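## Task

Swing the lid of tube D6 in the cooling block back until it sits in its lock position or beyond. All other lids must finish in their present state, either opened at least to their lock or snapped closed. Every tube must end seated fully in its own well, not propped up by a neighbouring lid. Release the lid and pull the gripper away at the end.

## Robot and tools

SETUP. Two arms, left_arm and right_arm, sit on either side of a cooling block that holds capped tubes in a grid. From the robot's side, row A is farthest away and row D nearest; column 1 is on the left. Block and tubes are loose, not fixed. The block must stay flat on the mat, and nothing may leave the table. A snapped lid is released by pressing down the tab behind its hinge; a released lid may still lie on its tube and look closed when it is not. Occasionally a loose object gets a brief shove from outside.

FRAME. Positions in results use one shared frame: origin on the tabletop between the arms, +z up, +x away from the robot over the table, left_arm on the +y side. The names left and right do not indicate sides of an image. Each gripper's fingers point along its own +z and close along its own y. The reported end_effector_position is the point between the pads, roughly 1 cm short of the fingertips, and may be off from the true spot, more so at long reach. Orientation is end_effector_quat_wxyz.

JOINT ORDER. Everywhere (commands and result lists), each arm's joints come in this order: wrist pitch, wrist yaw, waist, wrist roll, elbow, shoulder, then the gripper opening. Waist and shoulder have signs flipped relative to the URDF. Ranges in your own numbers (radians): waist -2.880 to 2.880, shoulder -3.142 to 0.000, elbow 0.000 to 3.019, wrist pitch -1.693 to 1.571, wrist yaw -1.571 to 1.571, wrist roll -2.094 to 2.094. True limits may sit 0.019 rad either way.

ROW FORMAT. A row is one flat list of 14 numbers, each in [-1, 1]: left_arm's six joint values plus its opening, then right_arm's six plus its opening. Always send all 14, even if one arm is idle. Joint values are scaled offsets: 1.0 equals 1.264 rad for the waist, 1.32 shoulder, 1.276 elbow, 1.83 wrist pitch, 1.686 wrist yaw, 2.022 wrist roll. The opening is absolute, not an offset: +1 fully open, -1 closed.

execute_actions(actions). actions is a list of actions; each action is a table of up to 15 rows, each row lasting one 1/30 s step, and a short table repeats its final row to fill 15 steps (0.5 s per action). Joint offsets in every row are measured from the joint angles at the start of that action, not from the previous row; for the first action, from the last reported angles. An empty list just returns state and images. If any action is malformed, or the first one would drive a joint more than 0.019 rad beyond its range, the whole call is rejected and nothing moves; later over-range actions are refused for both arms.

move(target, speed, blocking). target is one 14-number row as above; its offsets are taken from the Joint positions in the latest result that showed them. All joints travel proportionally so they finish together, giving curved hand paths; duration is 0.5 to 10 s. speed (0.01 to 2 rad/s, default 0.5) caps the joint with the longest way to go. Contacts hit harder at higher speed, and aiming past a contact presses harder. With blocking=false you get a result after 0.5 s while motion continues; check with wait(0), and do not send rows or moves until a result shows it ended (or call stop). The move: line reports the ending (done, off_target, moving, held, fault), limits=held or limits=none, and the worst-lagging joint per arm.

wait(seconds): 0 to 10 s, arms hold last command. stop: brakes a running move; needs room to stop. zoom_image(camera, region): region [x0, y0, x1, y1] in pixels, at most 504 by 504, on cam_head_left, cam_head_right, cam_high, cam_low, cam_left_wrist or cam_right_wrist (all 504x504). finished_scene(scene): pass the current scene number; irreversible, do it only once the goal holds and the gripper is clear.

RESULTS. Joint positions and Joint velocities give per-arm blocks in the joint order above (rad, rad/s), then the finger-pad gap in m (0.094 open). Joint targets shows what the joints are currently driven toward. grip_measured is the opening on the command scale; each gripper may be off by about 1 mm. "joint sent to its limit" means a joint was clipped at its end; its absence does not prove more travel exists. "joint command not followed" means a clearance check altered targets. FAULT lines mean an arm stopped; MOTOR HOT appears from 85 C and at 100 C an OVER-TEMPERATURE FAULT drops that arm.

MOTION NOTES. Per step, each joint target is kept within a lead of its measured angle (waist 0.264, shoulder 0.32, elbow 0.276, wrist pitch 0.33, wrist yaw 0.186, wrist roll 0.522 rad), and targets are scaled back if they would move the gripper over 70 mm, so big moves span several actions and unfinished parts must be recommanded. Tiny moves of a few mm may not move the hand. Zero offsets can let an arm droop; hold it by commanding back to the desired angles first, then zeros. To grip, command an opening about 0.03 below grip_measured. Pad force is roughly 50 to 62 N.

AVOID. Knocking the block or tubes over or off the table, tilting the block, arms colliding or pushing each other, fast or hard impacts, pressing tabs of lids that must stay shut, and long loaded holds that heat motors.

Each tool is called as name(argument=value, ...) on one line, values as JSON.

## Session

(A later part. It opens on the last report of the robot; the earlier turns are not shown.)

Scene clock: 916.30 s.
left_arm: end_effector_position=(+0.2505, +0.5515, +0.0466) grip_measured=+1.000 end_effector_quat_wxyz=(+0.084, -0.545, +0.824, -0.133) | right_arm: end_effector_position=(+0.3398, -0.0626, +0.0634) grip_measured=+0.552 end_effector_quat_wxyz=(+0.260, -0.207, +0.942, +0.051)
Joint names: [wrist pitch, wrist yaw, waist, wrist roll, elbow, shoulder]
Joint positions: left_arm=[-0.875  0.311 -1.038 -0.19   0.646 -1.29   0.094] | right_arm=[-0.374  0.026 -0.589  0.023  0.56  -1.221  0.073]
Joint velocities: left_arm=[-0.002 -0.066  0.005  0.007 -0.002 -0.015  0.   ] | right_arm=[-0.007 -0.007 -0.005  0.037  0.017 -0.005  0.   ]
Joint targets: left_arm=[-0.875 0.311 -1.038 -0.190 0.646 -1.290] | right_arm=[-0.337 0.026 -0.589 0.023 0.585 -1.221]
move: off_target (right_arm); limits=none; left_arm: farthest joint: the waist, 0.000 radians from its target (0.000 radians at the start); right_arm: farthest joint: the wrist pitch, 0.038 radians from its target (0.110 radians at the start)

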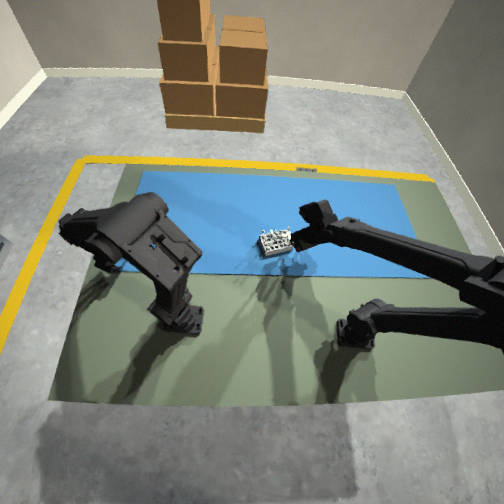

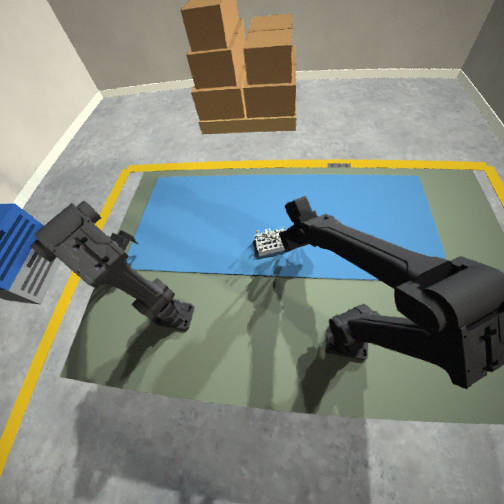

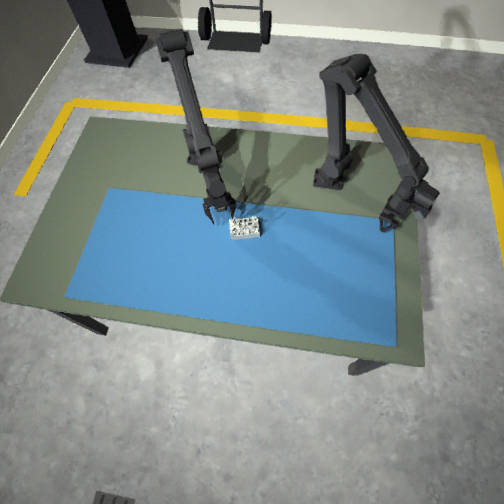

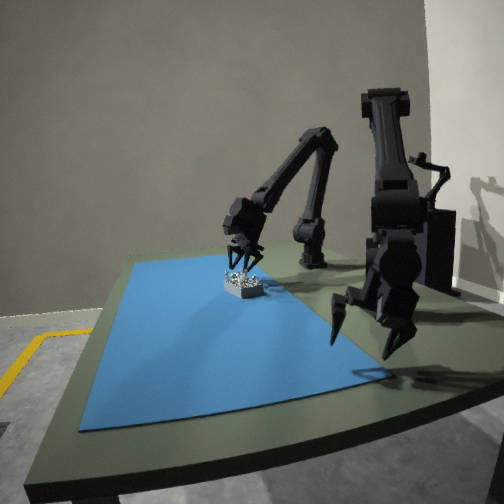

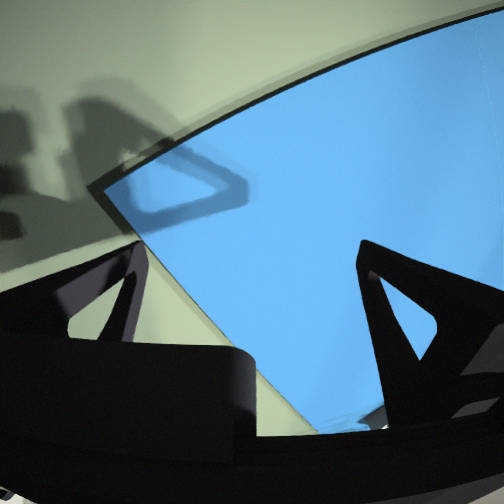

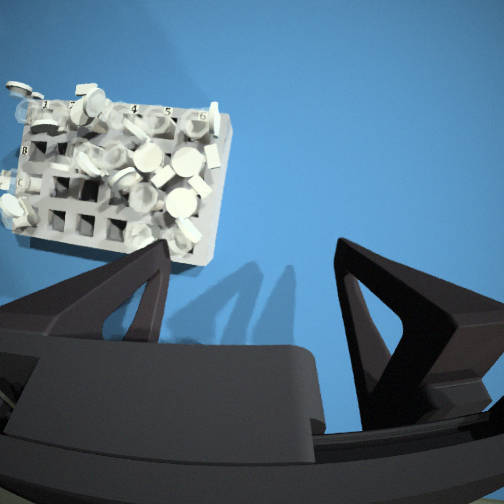

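move(target=[0,0,0,0,0,0,1, 0,0,0,0,0.02,0,0.32], speed=0.03)

move(target=[0,0,0,0,0,0,1, 0.035,0,0,0,0.02,0,0.25], speed=0.02)

zoom_image(camera="cam_right_wrist", region=[40,100,280,340])

Scene clock: 927.20 s.
left_arm: end_effector_position=(+0.2505, +0.5515, +0.0466) grip_measured=+1.000 end_effector_quat_wxyz=(+0.084, -0.545, +0.824, -0.133) | right_arm: end_effector_position=(+0.3396, -0.0622, +0.0634) grip_measured=+0.323 end_effector_quat_wxyz=(+0.259, -0.207, +0.942, +0.052)
Joint names: [wrist pitch, wrist yaw, waist, wrist roll, elbow, shoulder]
Joint positions: left_arm=[-0.875  0.311 -1.038 -0.19   0.646 -1.29   0.094] | right_arm=[-0.374  0.024 -0.589  0.023  0.56  -1.221  0.062]
Joint velocities: left_arm=[-0.012 -0.066  0.005 -0.051 -0.002  0.005  0.   ] | right_arm=[-0.002 -0.022 -0.005  0.022 -0.012  0.015  0.001]
Joint targets: left_arm=[-0.875 0.311 -1.038 -0.190 0.646 -1.290] | right_arm=[-0.374 0.026 -0.589 0.023 0.585 -1.221]
move: off_target (right_arm); limits=none; left_arm: farthest joint: the waist, 0.000 radians from its target (0.000 radians at the start); right_arm: farthest joint: the elbow, 0.026 radians from its target (0.026 radians at the start)

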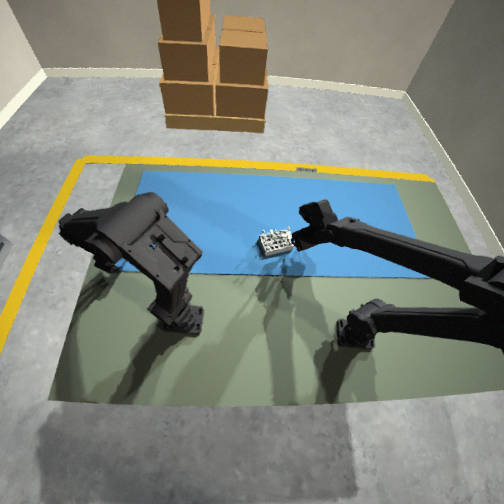

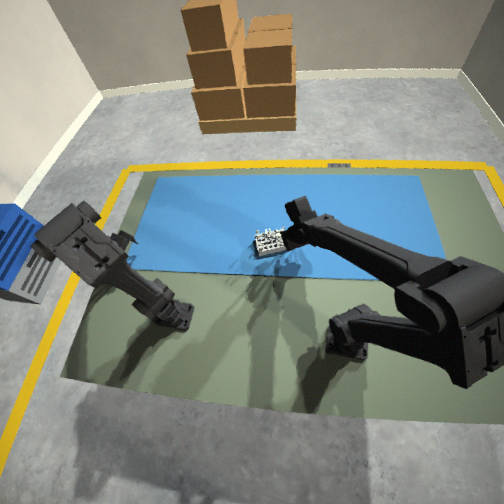

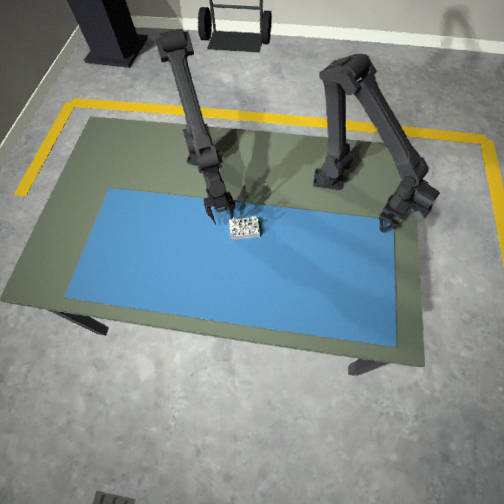

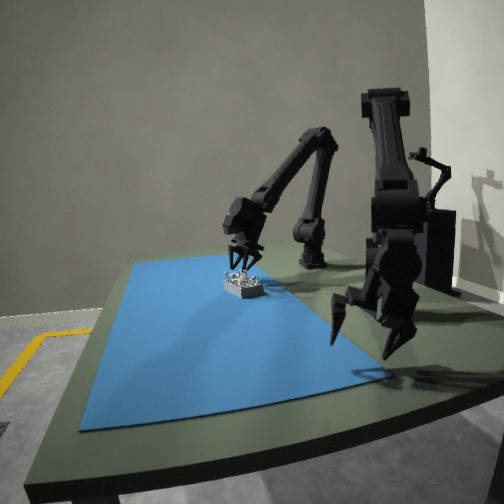

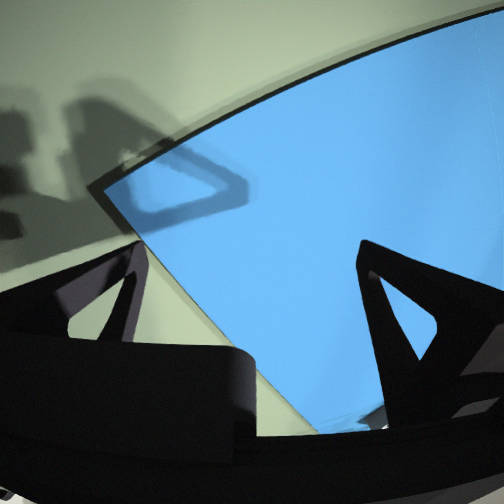

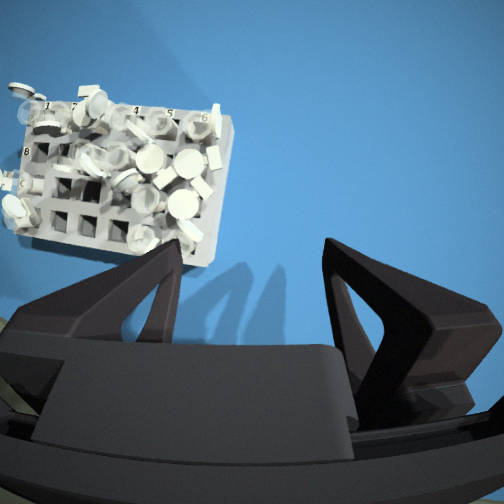

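Scene clock: 930.63 s.
left_arm: end_effector_position=(+0.2505, +0.5515, +0.0466) grip_measured=+1.000 end_effector_quat_wxyz=(+0.084, -0.545, +0.824, -0.133) | right_arm: end_effector_position=(+0.3447, -0.0595, +0.0669) grip_measured=+0.253 end_effector_quat_wxyz=(+0.272, -0.207, +0.938, +0.056)
Joint names: [wrist pitch, wrist yaw, waist, wrist roll, elbow, shoulder]
Joint positions: left_arm=[-0.875  0.311 -1.038 -0.19   0.646 -1.29   0.094] | right_arm=[-0.347  0.023 -0.589  0.023  0.56  -1.221  0.059]
Joint velocities: left_arm=[ 0.002 -0.022  0.005 -0.022  0.002  0.024  0.   ] | right_arm=[ 0.007 -0.051  0.005 -0.066 -0.007 -0.005 -0.   ]
Joint targets: left_arm=[-0.875 0.311 -1.038 -0.190 0.646 -1.290] | right_arm=[-0.310 0.024 -0.589 0.023 0.585 -1.221]
move: off_target (right_arm); limits=none; left_arm: farthest joint: the waist, 0.000 radians from its target (0.000 radians at the start); right_arm: farthest joint: the wrist pitch, 0.037 radians from its target (0.064 radians at the start)

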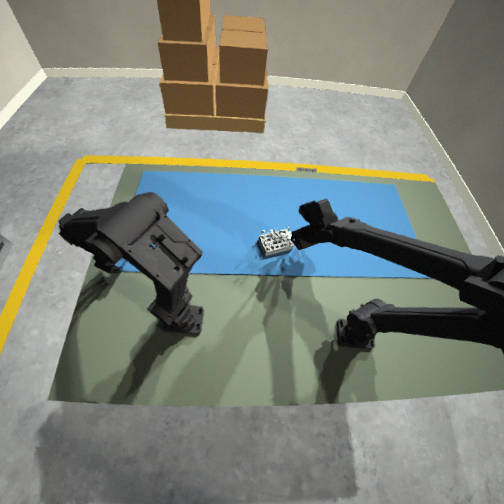

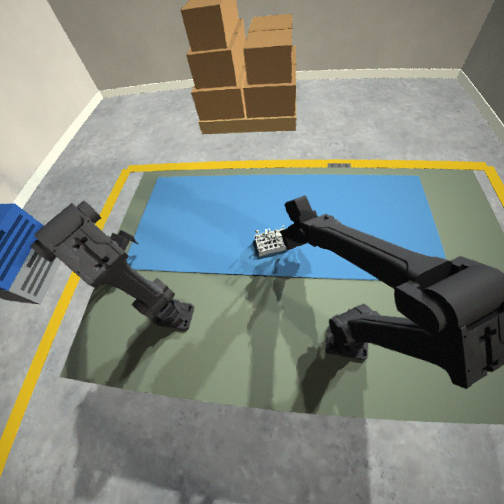

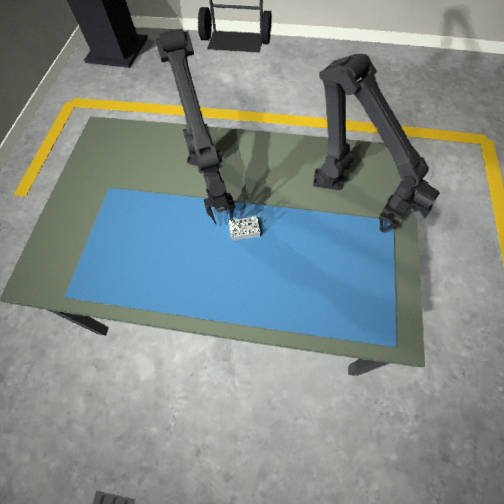

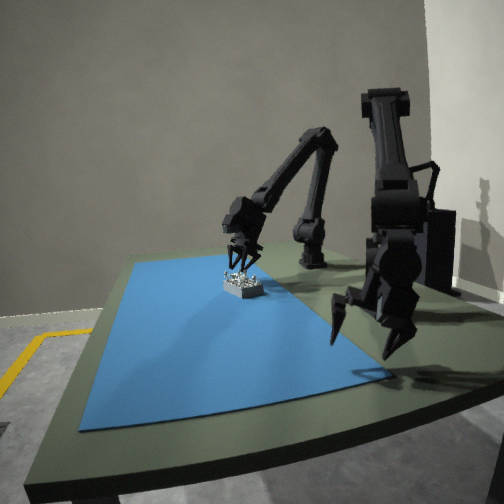

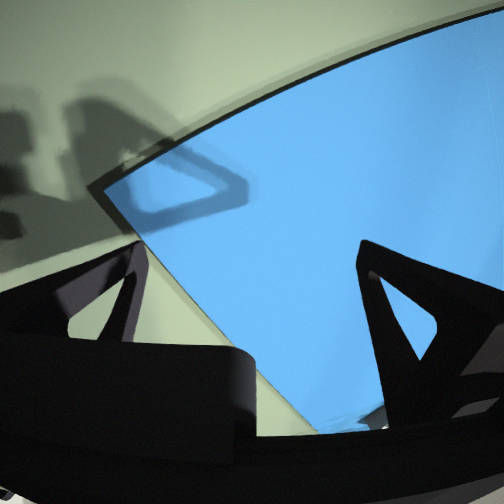

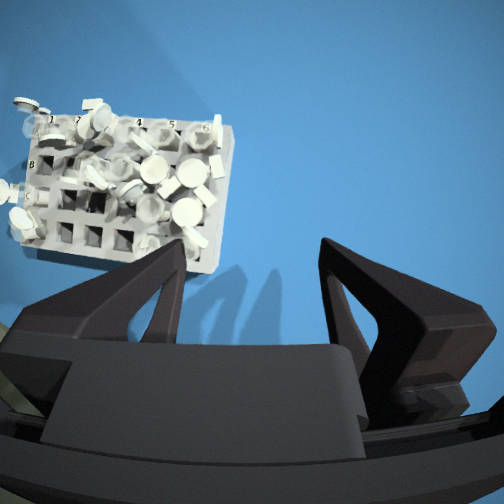

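Region (40, 100, 280, 340) of cam_right_wrist's 504x504 image, scaled by 2.100, with more detail than that image has.

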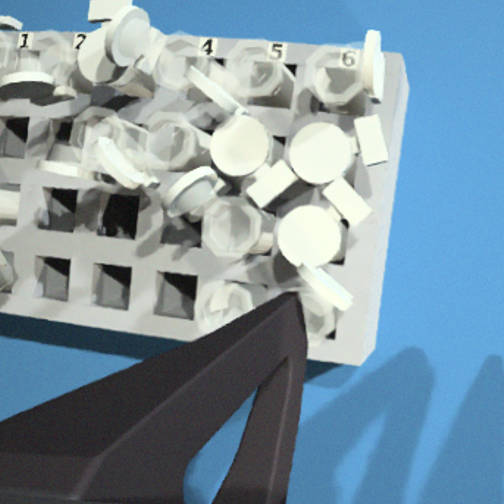

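move(target=[0,0,0,0,0,0,1, 0.04,0,0.01,0,0.02,-0.015,0.15], speed=0.02)

zoom_image(camera="cam_right_wrist", region=[40,100,280,340])

move(target=[0,0,0,0,0,0,1, -0.06,0,0,0,0.02,0.06,0.15], speed=0.05)

move(target=[0,0,0,0,0,0,1, -0.06,0,0,0,0.02,0,0.15], speed=0.05)

zoom_image(camera="cam_right_wrist", region=[80,110,240,270])

Scene clock: 945.90 s.
left_arm: end_effector_position=(+0.2505, +0.5515, +0.0466) grip_measured=+1.000 end_effector_quat_wxyz=(+0.084, -0.545, +0.824, -0.133) | right_arm: end_effector_position=(+0.3521, -0.0549, +0.0690) grip_measured=+0.153 end_effector_quat_wxyz=(+0.288, -0.206, +0.933, +0.062)
Joint names: [wrist pitch, wrist yaw, waist, wrist roll, elbow, shoulder]
Joint positions: left_arm=[-0.875  0.311 -1.038 -0.19   0.646 -1.29   0.094] | right_arm=[-0.302  0.02  -0.589  0.023  0.56  -1.232  0.054]
Joint velocities: left_arm=[ 0.007 -0.007  0.005 -0.037 -0.017 -0.005  0.   ] | right_arm=[ 0.007 -0.066 -0.005  0.022 -0.007  0.005 -0.001]
Joint targets: left_arm=[-0.875 0.311 -1.038 -0.190 0.646 -1.290] | right_arm=[-0.274 0.023 -0.576 0.023 0.585 -1.241]
move: off_target (right_arm); limits=none; left_arm: farthest joint: the waist, 0.000 radians from its target (0.000 radians at the start); right_arm: farthest joint: the wrist pitch, 0.028 radians from its target (0.073 radians at the start)

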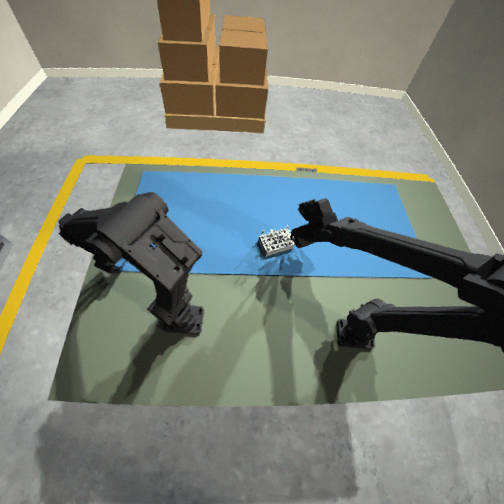

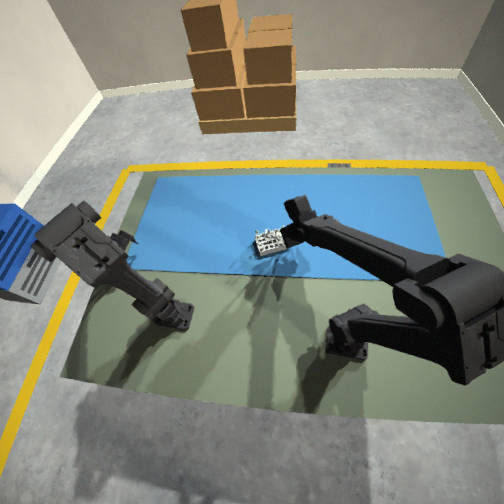

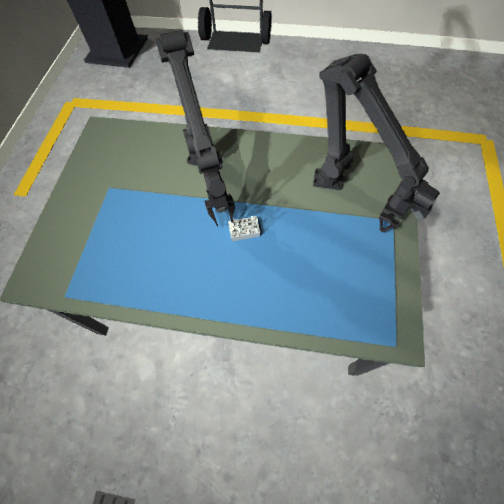

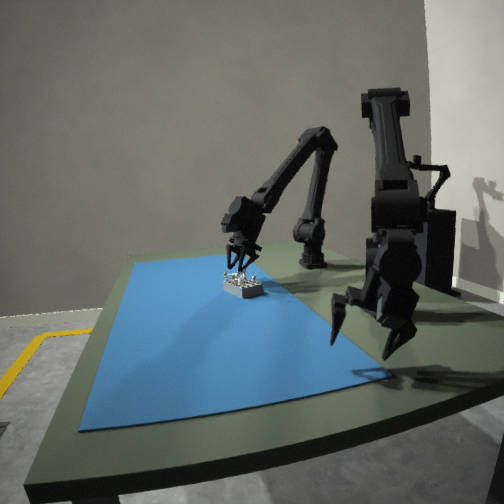

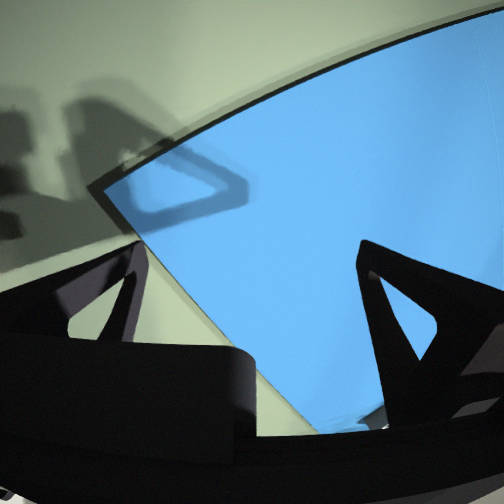

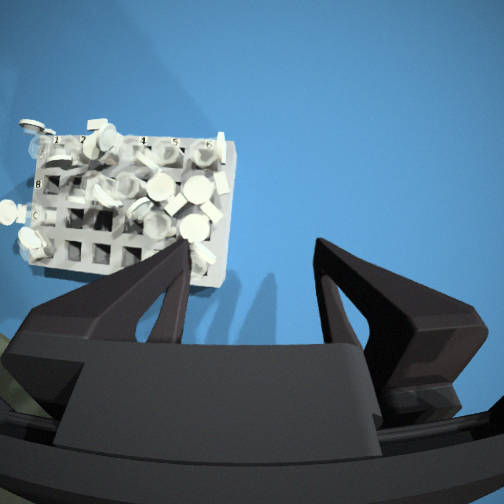

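Region (40, 100, 280, 340) of cam_right_wrist's 504x504 image, scaled by 2.100, with more detail than that image has.

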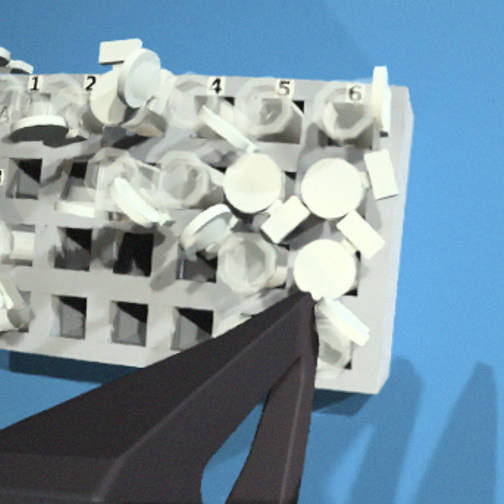

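Scene clock: 948.40 s.
left_arm: end_effector_position=(+0.2505, +0.5515, +0.0466) grip_measured=+1.000 end_effector_quat_wxyz=(+0.084, -0.545, +0.824, -0.133) | right_arm: end_effector_position=(+0.3383, -0.0618, +0.0807) grip_measured=+0.153 end_effector_quat_wxyz=(+0.275, -0.207, +0.937, +0.059)
Joint names: [wrist pitch, wrist yaw, waist, wrist roll, elbow, shoulder]
Joint positions: left_arm=[-0.875  0.311 -1.038 -0.19   0.646 -1.29   0.094] | right_arm=[-0.395  0.02  -0.589  0.023  0.56  -1.166  0.054]
Joint velocities: left_arm=[-0.007  0.007  0.015  0.081 -0.002  0.005  0.   ] | right_arm=[ 0.012 -0.022  0.015 -0.066 -0.017  0.005 -0.   ]
Joint targets: left_arm=[-0.875 0.311 -1.038 -0.190 0.646 -1.290] | right_arm=[-0.411 0.020 -0.589 0.023 0.585 -1.153]
move: off_target (right_arm); limits=none; left_arm: farthest joint: the waist, 0.000 radians from its target (0.000 radians at the start); right_arm: farthest joint: the elbow, 0.026 radians from its target (0.026 radians at the start)

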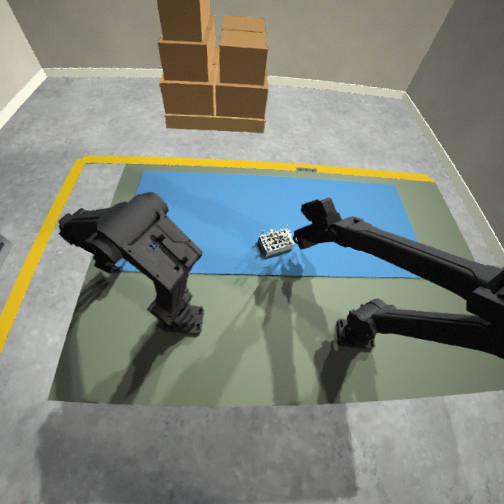

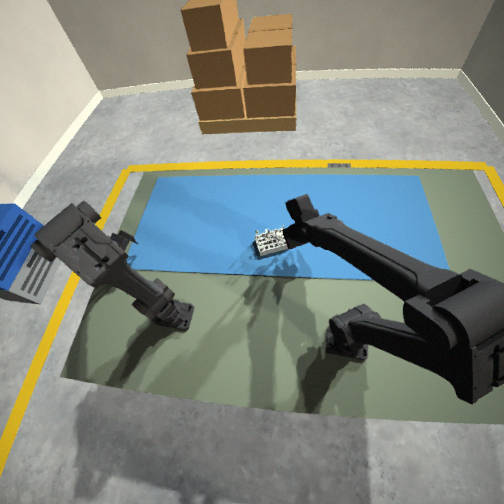

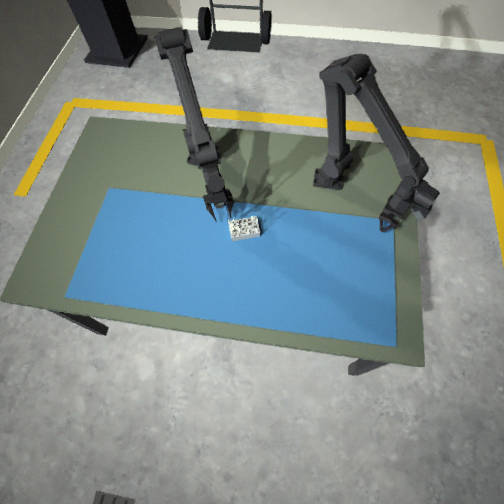

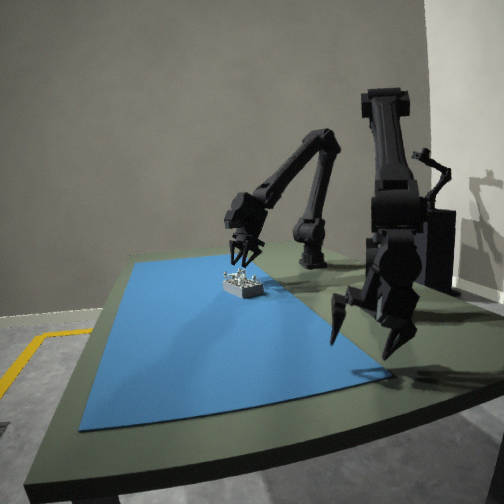

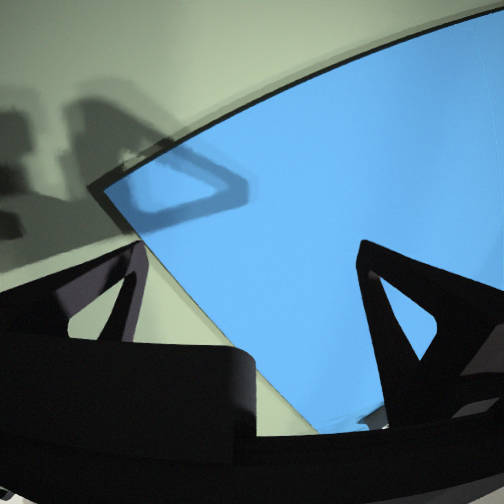

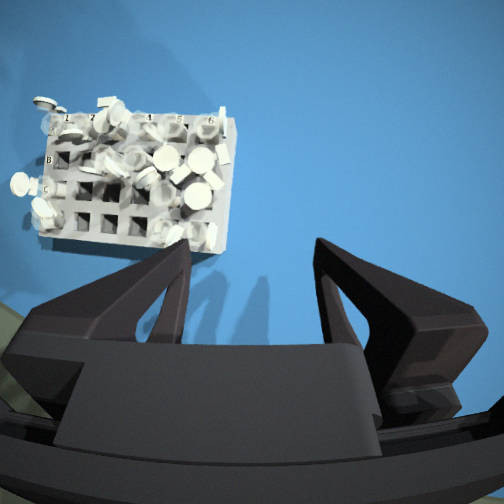

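Scene clock: 950.87 s.
left_arm: end_effector_position=(+0.2505, +0.5515, +0.0466) grip_measured=+1.000 end_effector_quat_wxyz=(+0.084, -0.545, +0.824, -0.133) | right_arm: end_effector_position=(+0.3204, -0.0708, +0.0692) grip_measured=+0.153 end_effector_quat_wxyz=(+0.231, -0.210, +0.949, +0.048)
Joint names: [wrist pitch, wrist yaw, waist, wrist roll, elbow, shoulder]
Joint positions: left_arm=[-0.875  0.311 -1.038 -0.19   0.646 -1.29   0.094] | right_arm=[-0.489  0.02  -0.589  0.023  0.56  -1.166  0.054]
Joint velocities: left_arm=[-0.012 -0.081  0.005  0.037 -0.002 -0.005  0.   ] | right_arm=[ 0.012  0.037  0.024 -0.066 -0.007  0.005  0.001]
Joint targets: left_arm=[-0.875 0.311 -1.038 -0.190 0.646 -1.290] | right_arm=[-0.505 0.020 -0.589 0.023 0.585 -1.166]
move: off_target (right_arm); limits=none; left_arm: farthest joint: the waist, 0.000 radians from its target (0.000 radians at the start); right_arm: farthest joint: the elbow, 0.026 radians from its target (0.026 radians at the start)

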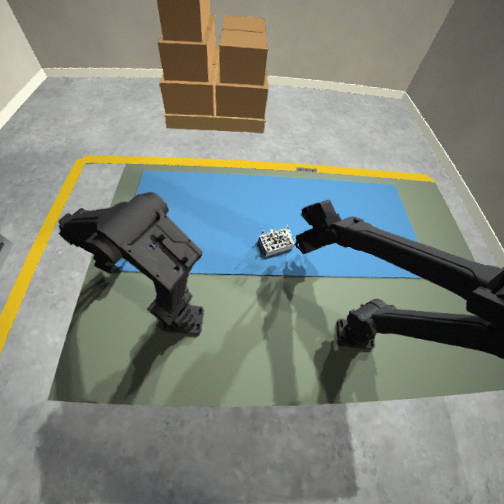

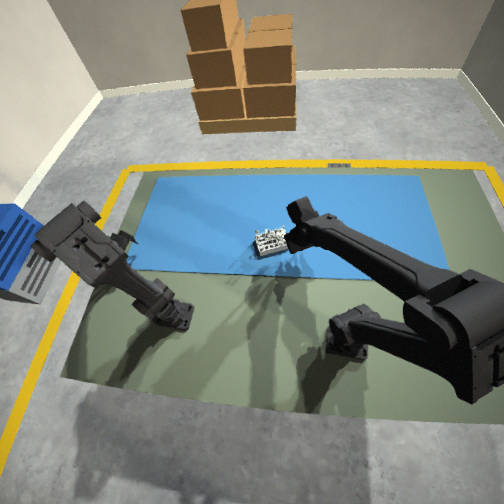

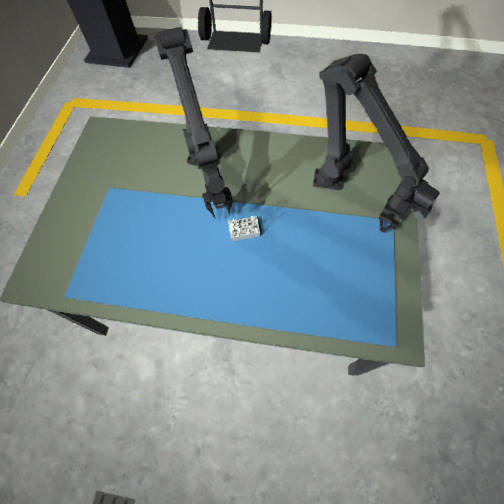

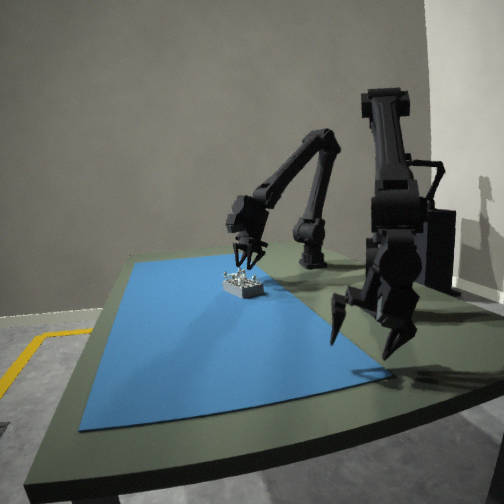

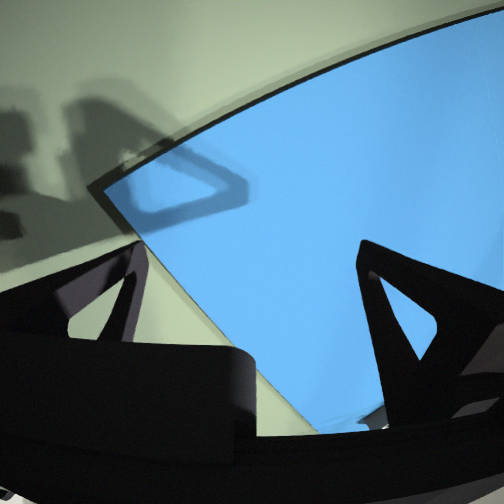

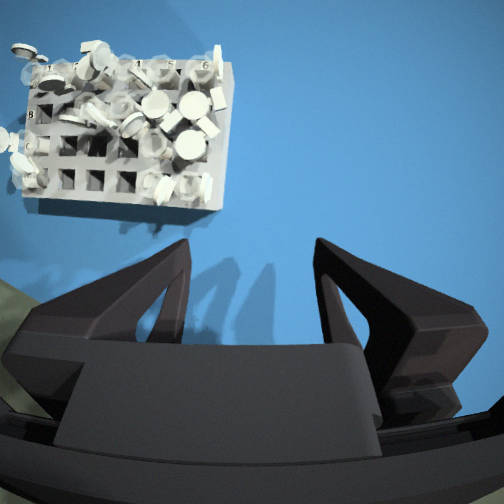

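Region (80, 110, 240, 270) of cam_right_wrist's 504x504 image, scaled by 3.150, with more detail than that image has.

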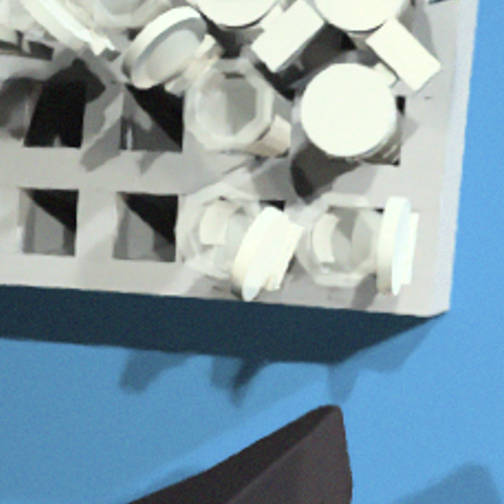

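move(target=[0,0,0,0,0,0,0,0,0,0,0,0.03,0.2,0.15], speed=0.2)

execute_actions(actions=[])

Scene clock: 970.53 s.
left_arm: end_effector_position=(+0.2505, +0.5515, +0.0466) grip_measured=+0.002 end_effector_quat_wxyz=(+0.084, -0.545, +0.824, -0.133) | right_arm: end_effector_position=(+0.3243, -0.0688, +0.1582) grip_measured=+0.153 end_effector_quat_wxyz=(+0.351, -0.200, +0.911, +0.078)
Joint names: [wrist pitch, wrist yaw, waist, wrist roll, elbow, shoulder]
Joint positions: left_arm=[-0.875  0.311 -1.038 -0.19   0.646 -1.29   0.047] | right_arm=[-0.489  0.02  -0.589  0.023  0.56  -0.907  0.054]
Joint velocities: left_arm=[-0.012  0.022 -0.005 -0.081 -0.007  0.024 -0.001] | right_arm=[-0.002  0.022  0.015  0.022 -0.007 -0.015 -0.   ]
Joint targets: left_arm=[-0.875 0.311 -1.038 -0.190 0.646 -1.290] | right_arm=[-0.489 0.020 -0.589 0.023 0.598 -0.902]
move: off_target (right_arm); limits=none; left_arm: farthest joint: the waist, 0.000 radians from its target (0.000 radians at the start); right_arm: farthest joint: the elbow, 0.039 radians from its target (0.039 radians at the start)

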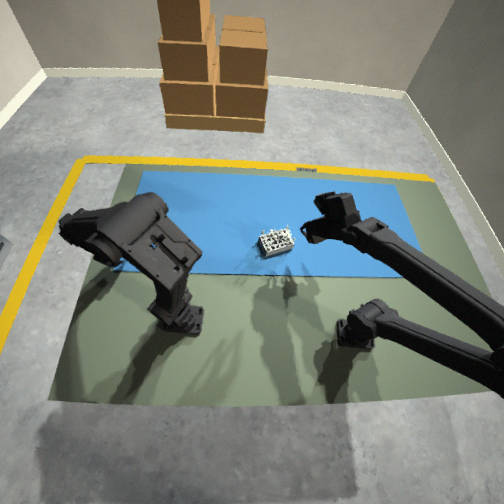

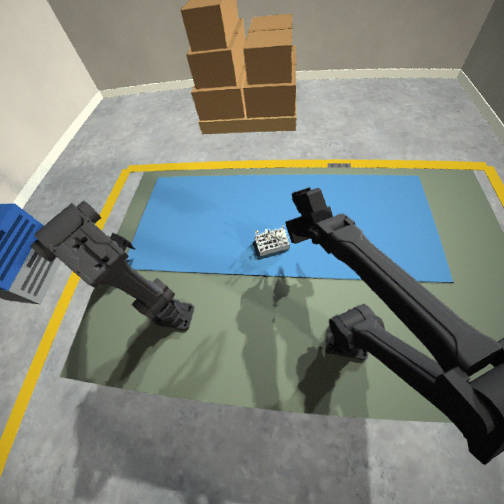

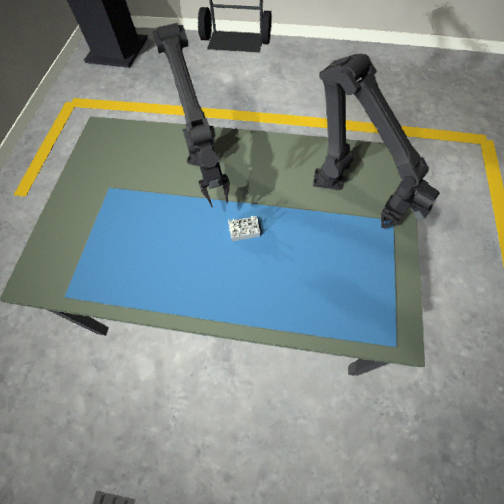

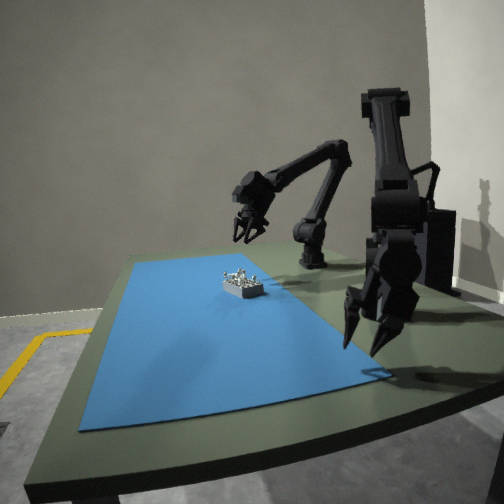

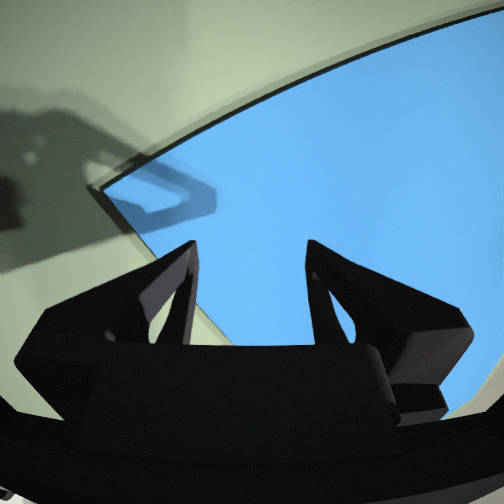

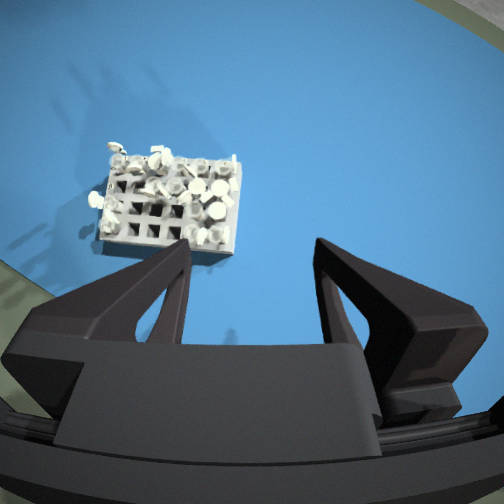

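Scene clock: 970.53 s.
left_arm: end_effector_position=(+0.2505, +0.5515, +0.0466) grip_measured=+0.002 end_effector_quat_wxyz=(+0.084, -0.545, +0.824, -0.133) | right_arm: end_effector_position=(+0.3243, -0.0688, +0.1582) grip_measured=+0.153 end_effector_quat_wxyz=(+0.351, -0.200, +0.911, +0.078)
Joint names: [wrist pitch, wrist yaw, waist, wrist roll, elbow, shoulder]
Joint positions: left_arm=[-0.875  0.311 -1.038 -0.19   0.646 -1.29   0.047] | right_arm=[-0.489  0.02  -0.589  0.023  0.56  -0.907  0.054]
Joint velocities: left_arm=[-0.012  0.022 -0.005 -0.081 -0.007  0.024 -0.001] | right_arm=[-0.002  0.022  0.015  0.022 -0.007 -0.015 -0.   ]
Joint targets: left_arm=[-0.875 0.311 -1.038 -0.190 0.646 -1.290] | right_arm=[-0.489 0.020 -0.589 0.023 0.598 -0.902]

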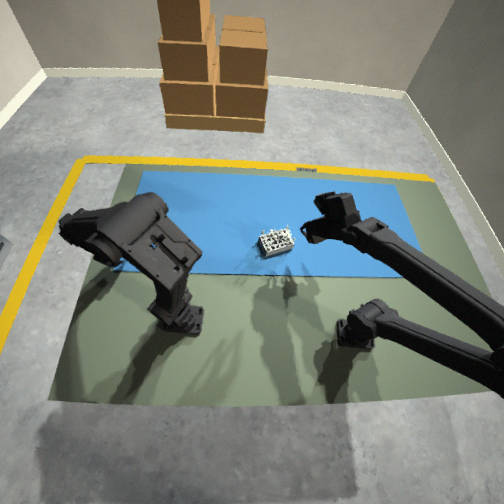

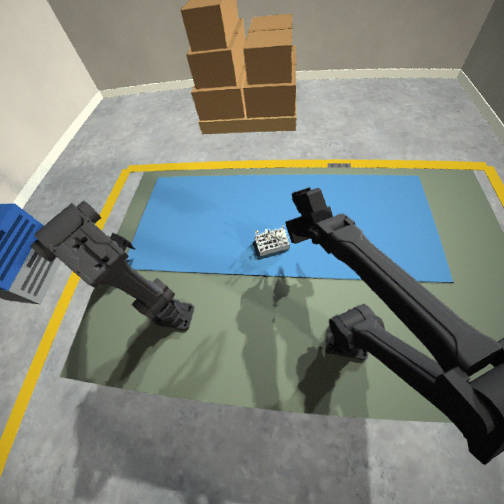

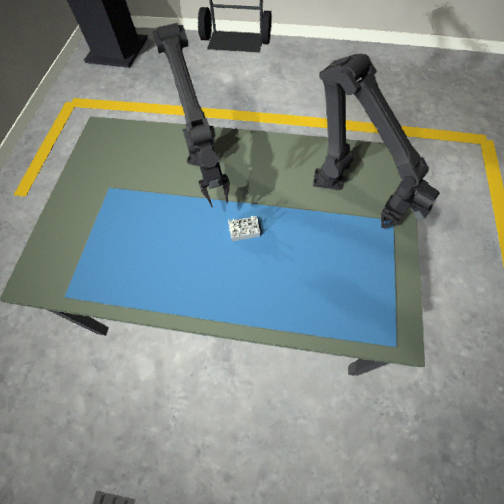

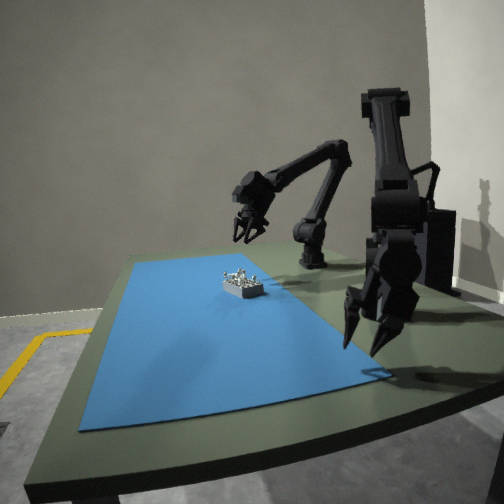

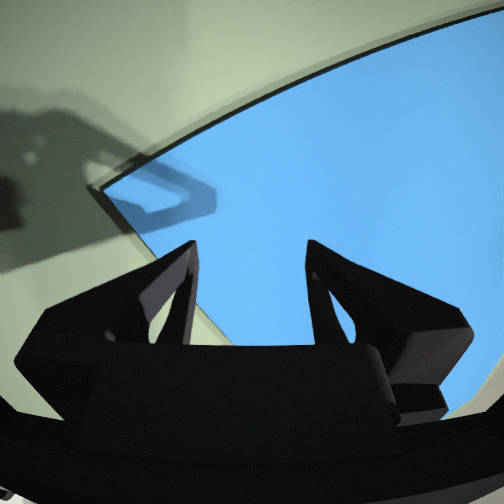

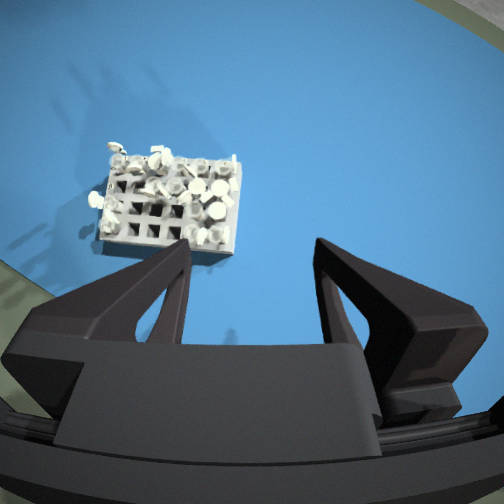

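finished_scene(scene=1)

The scene is finished: the task was done.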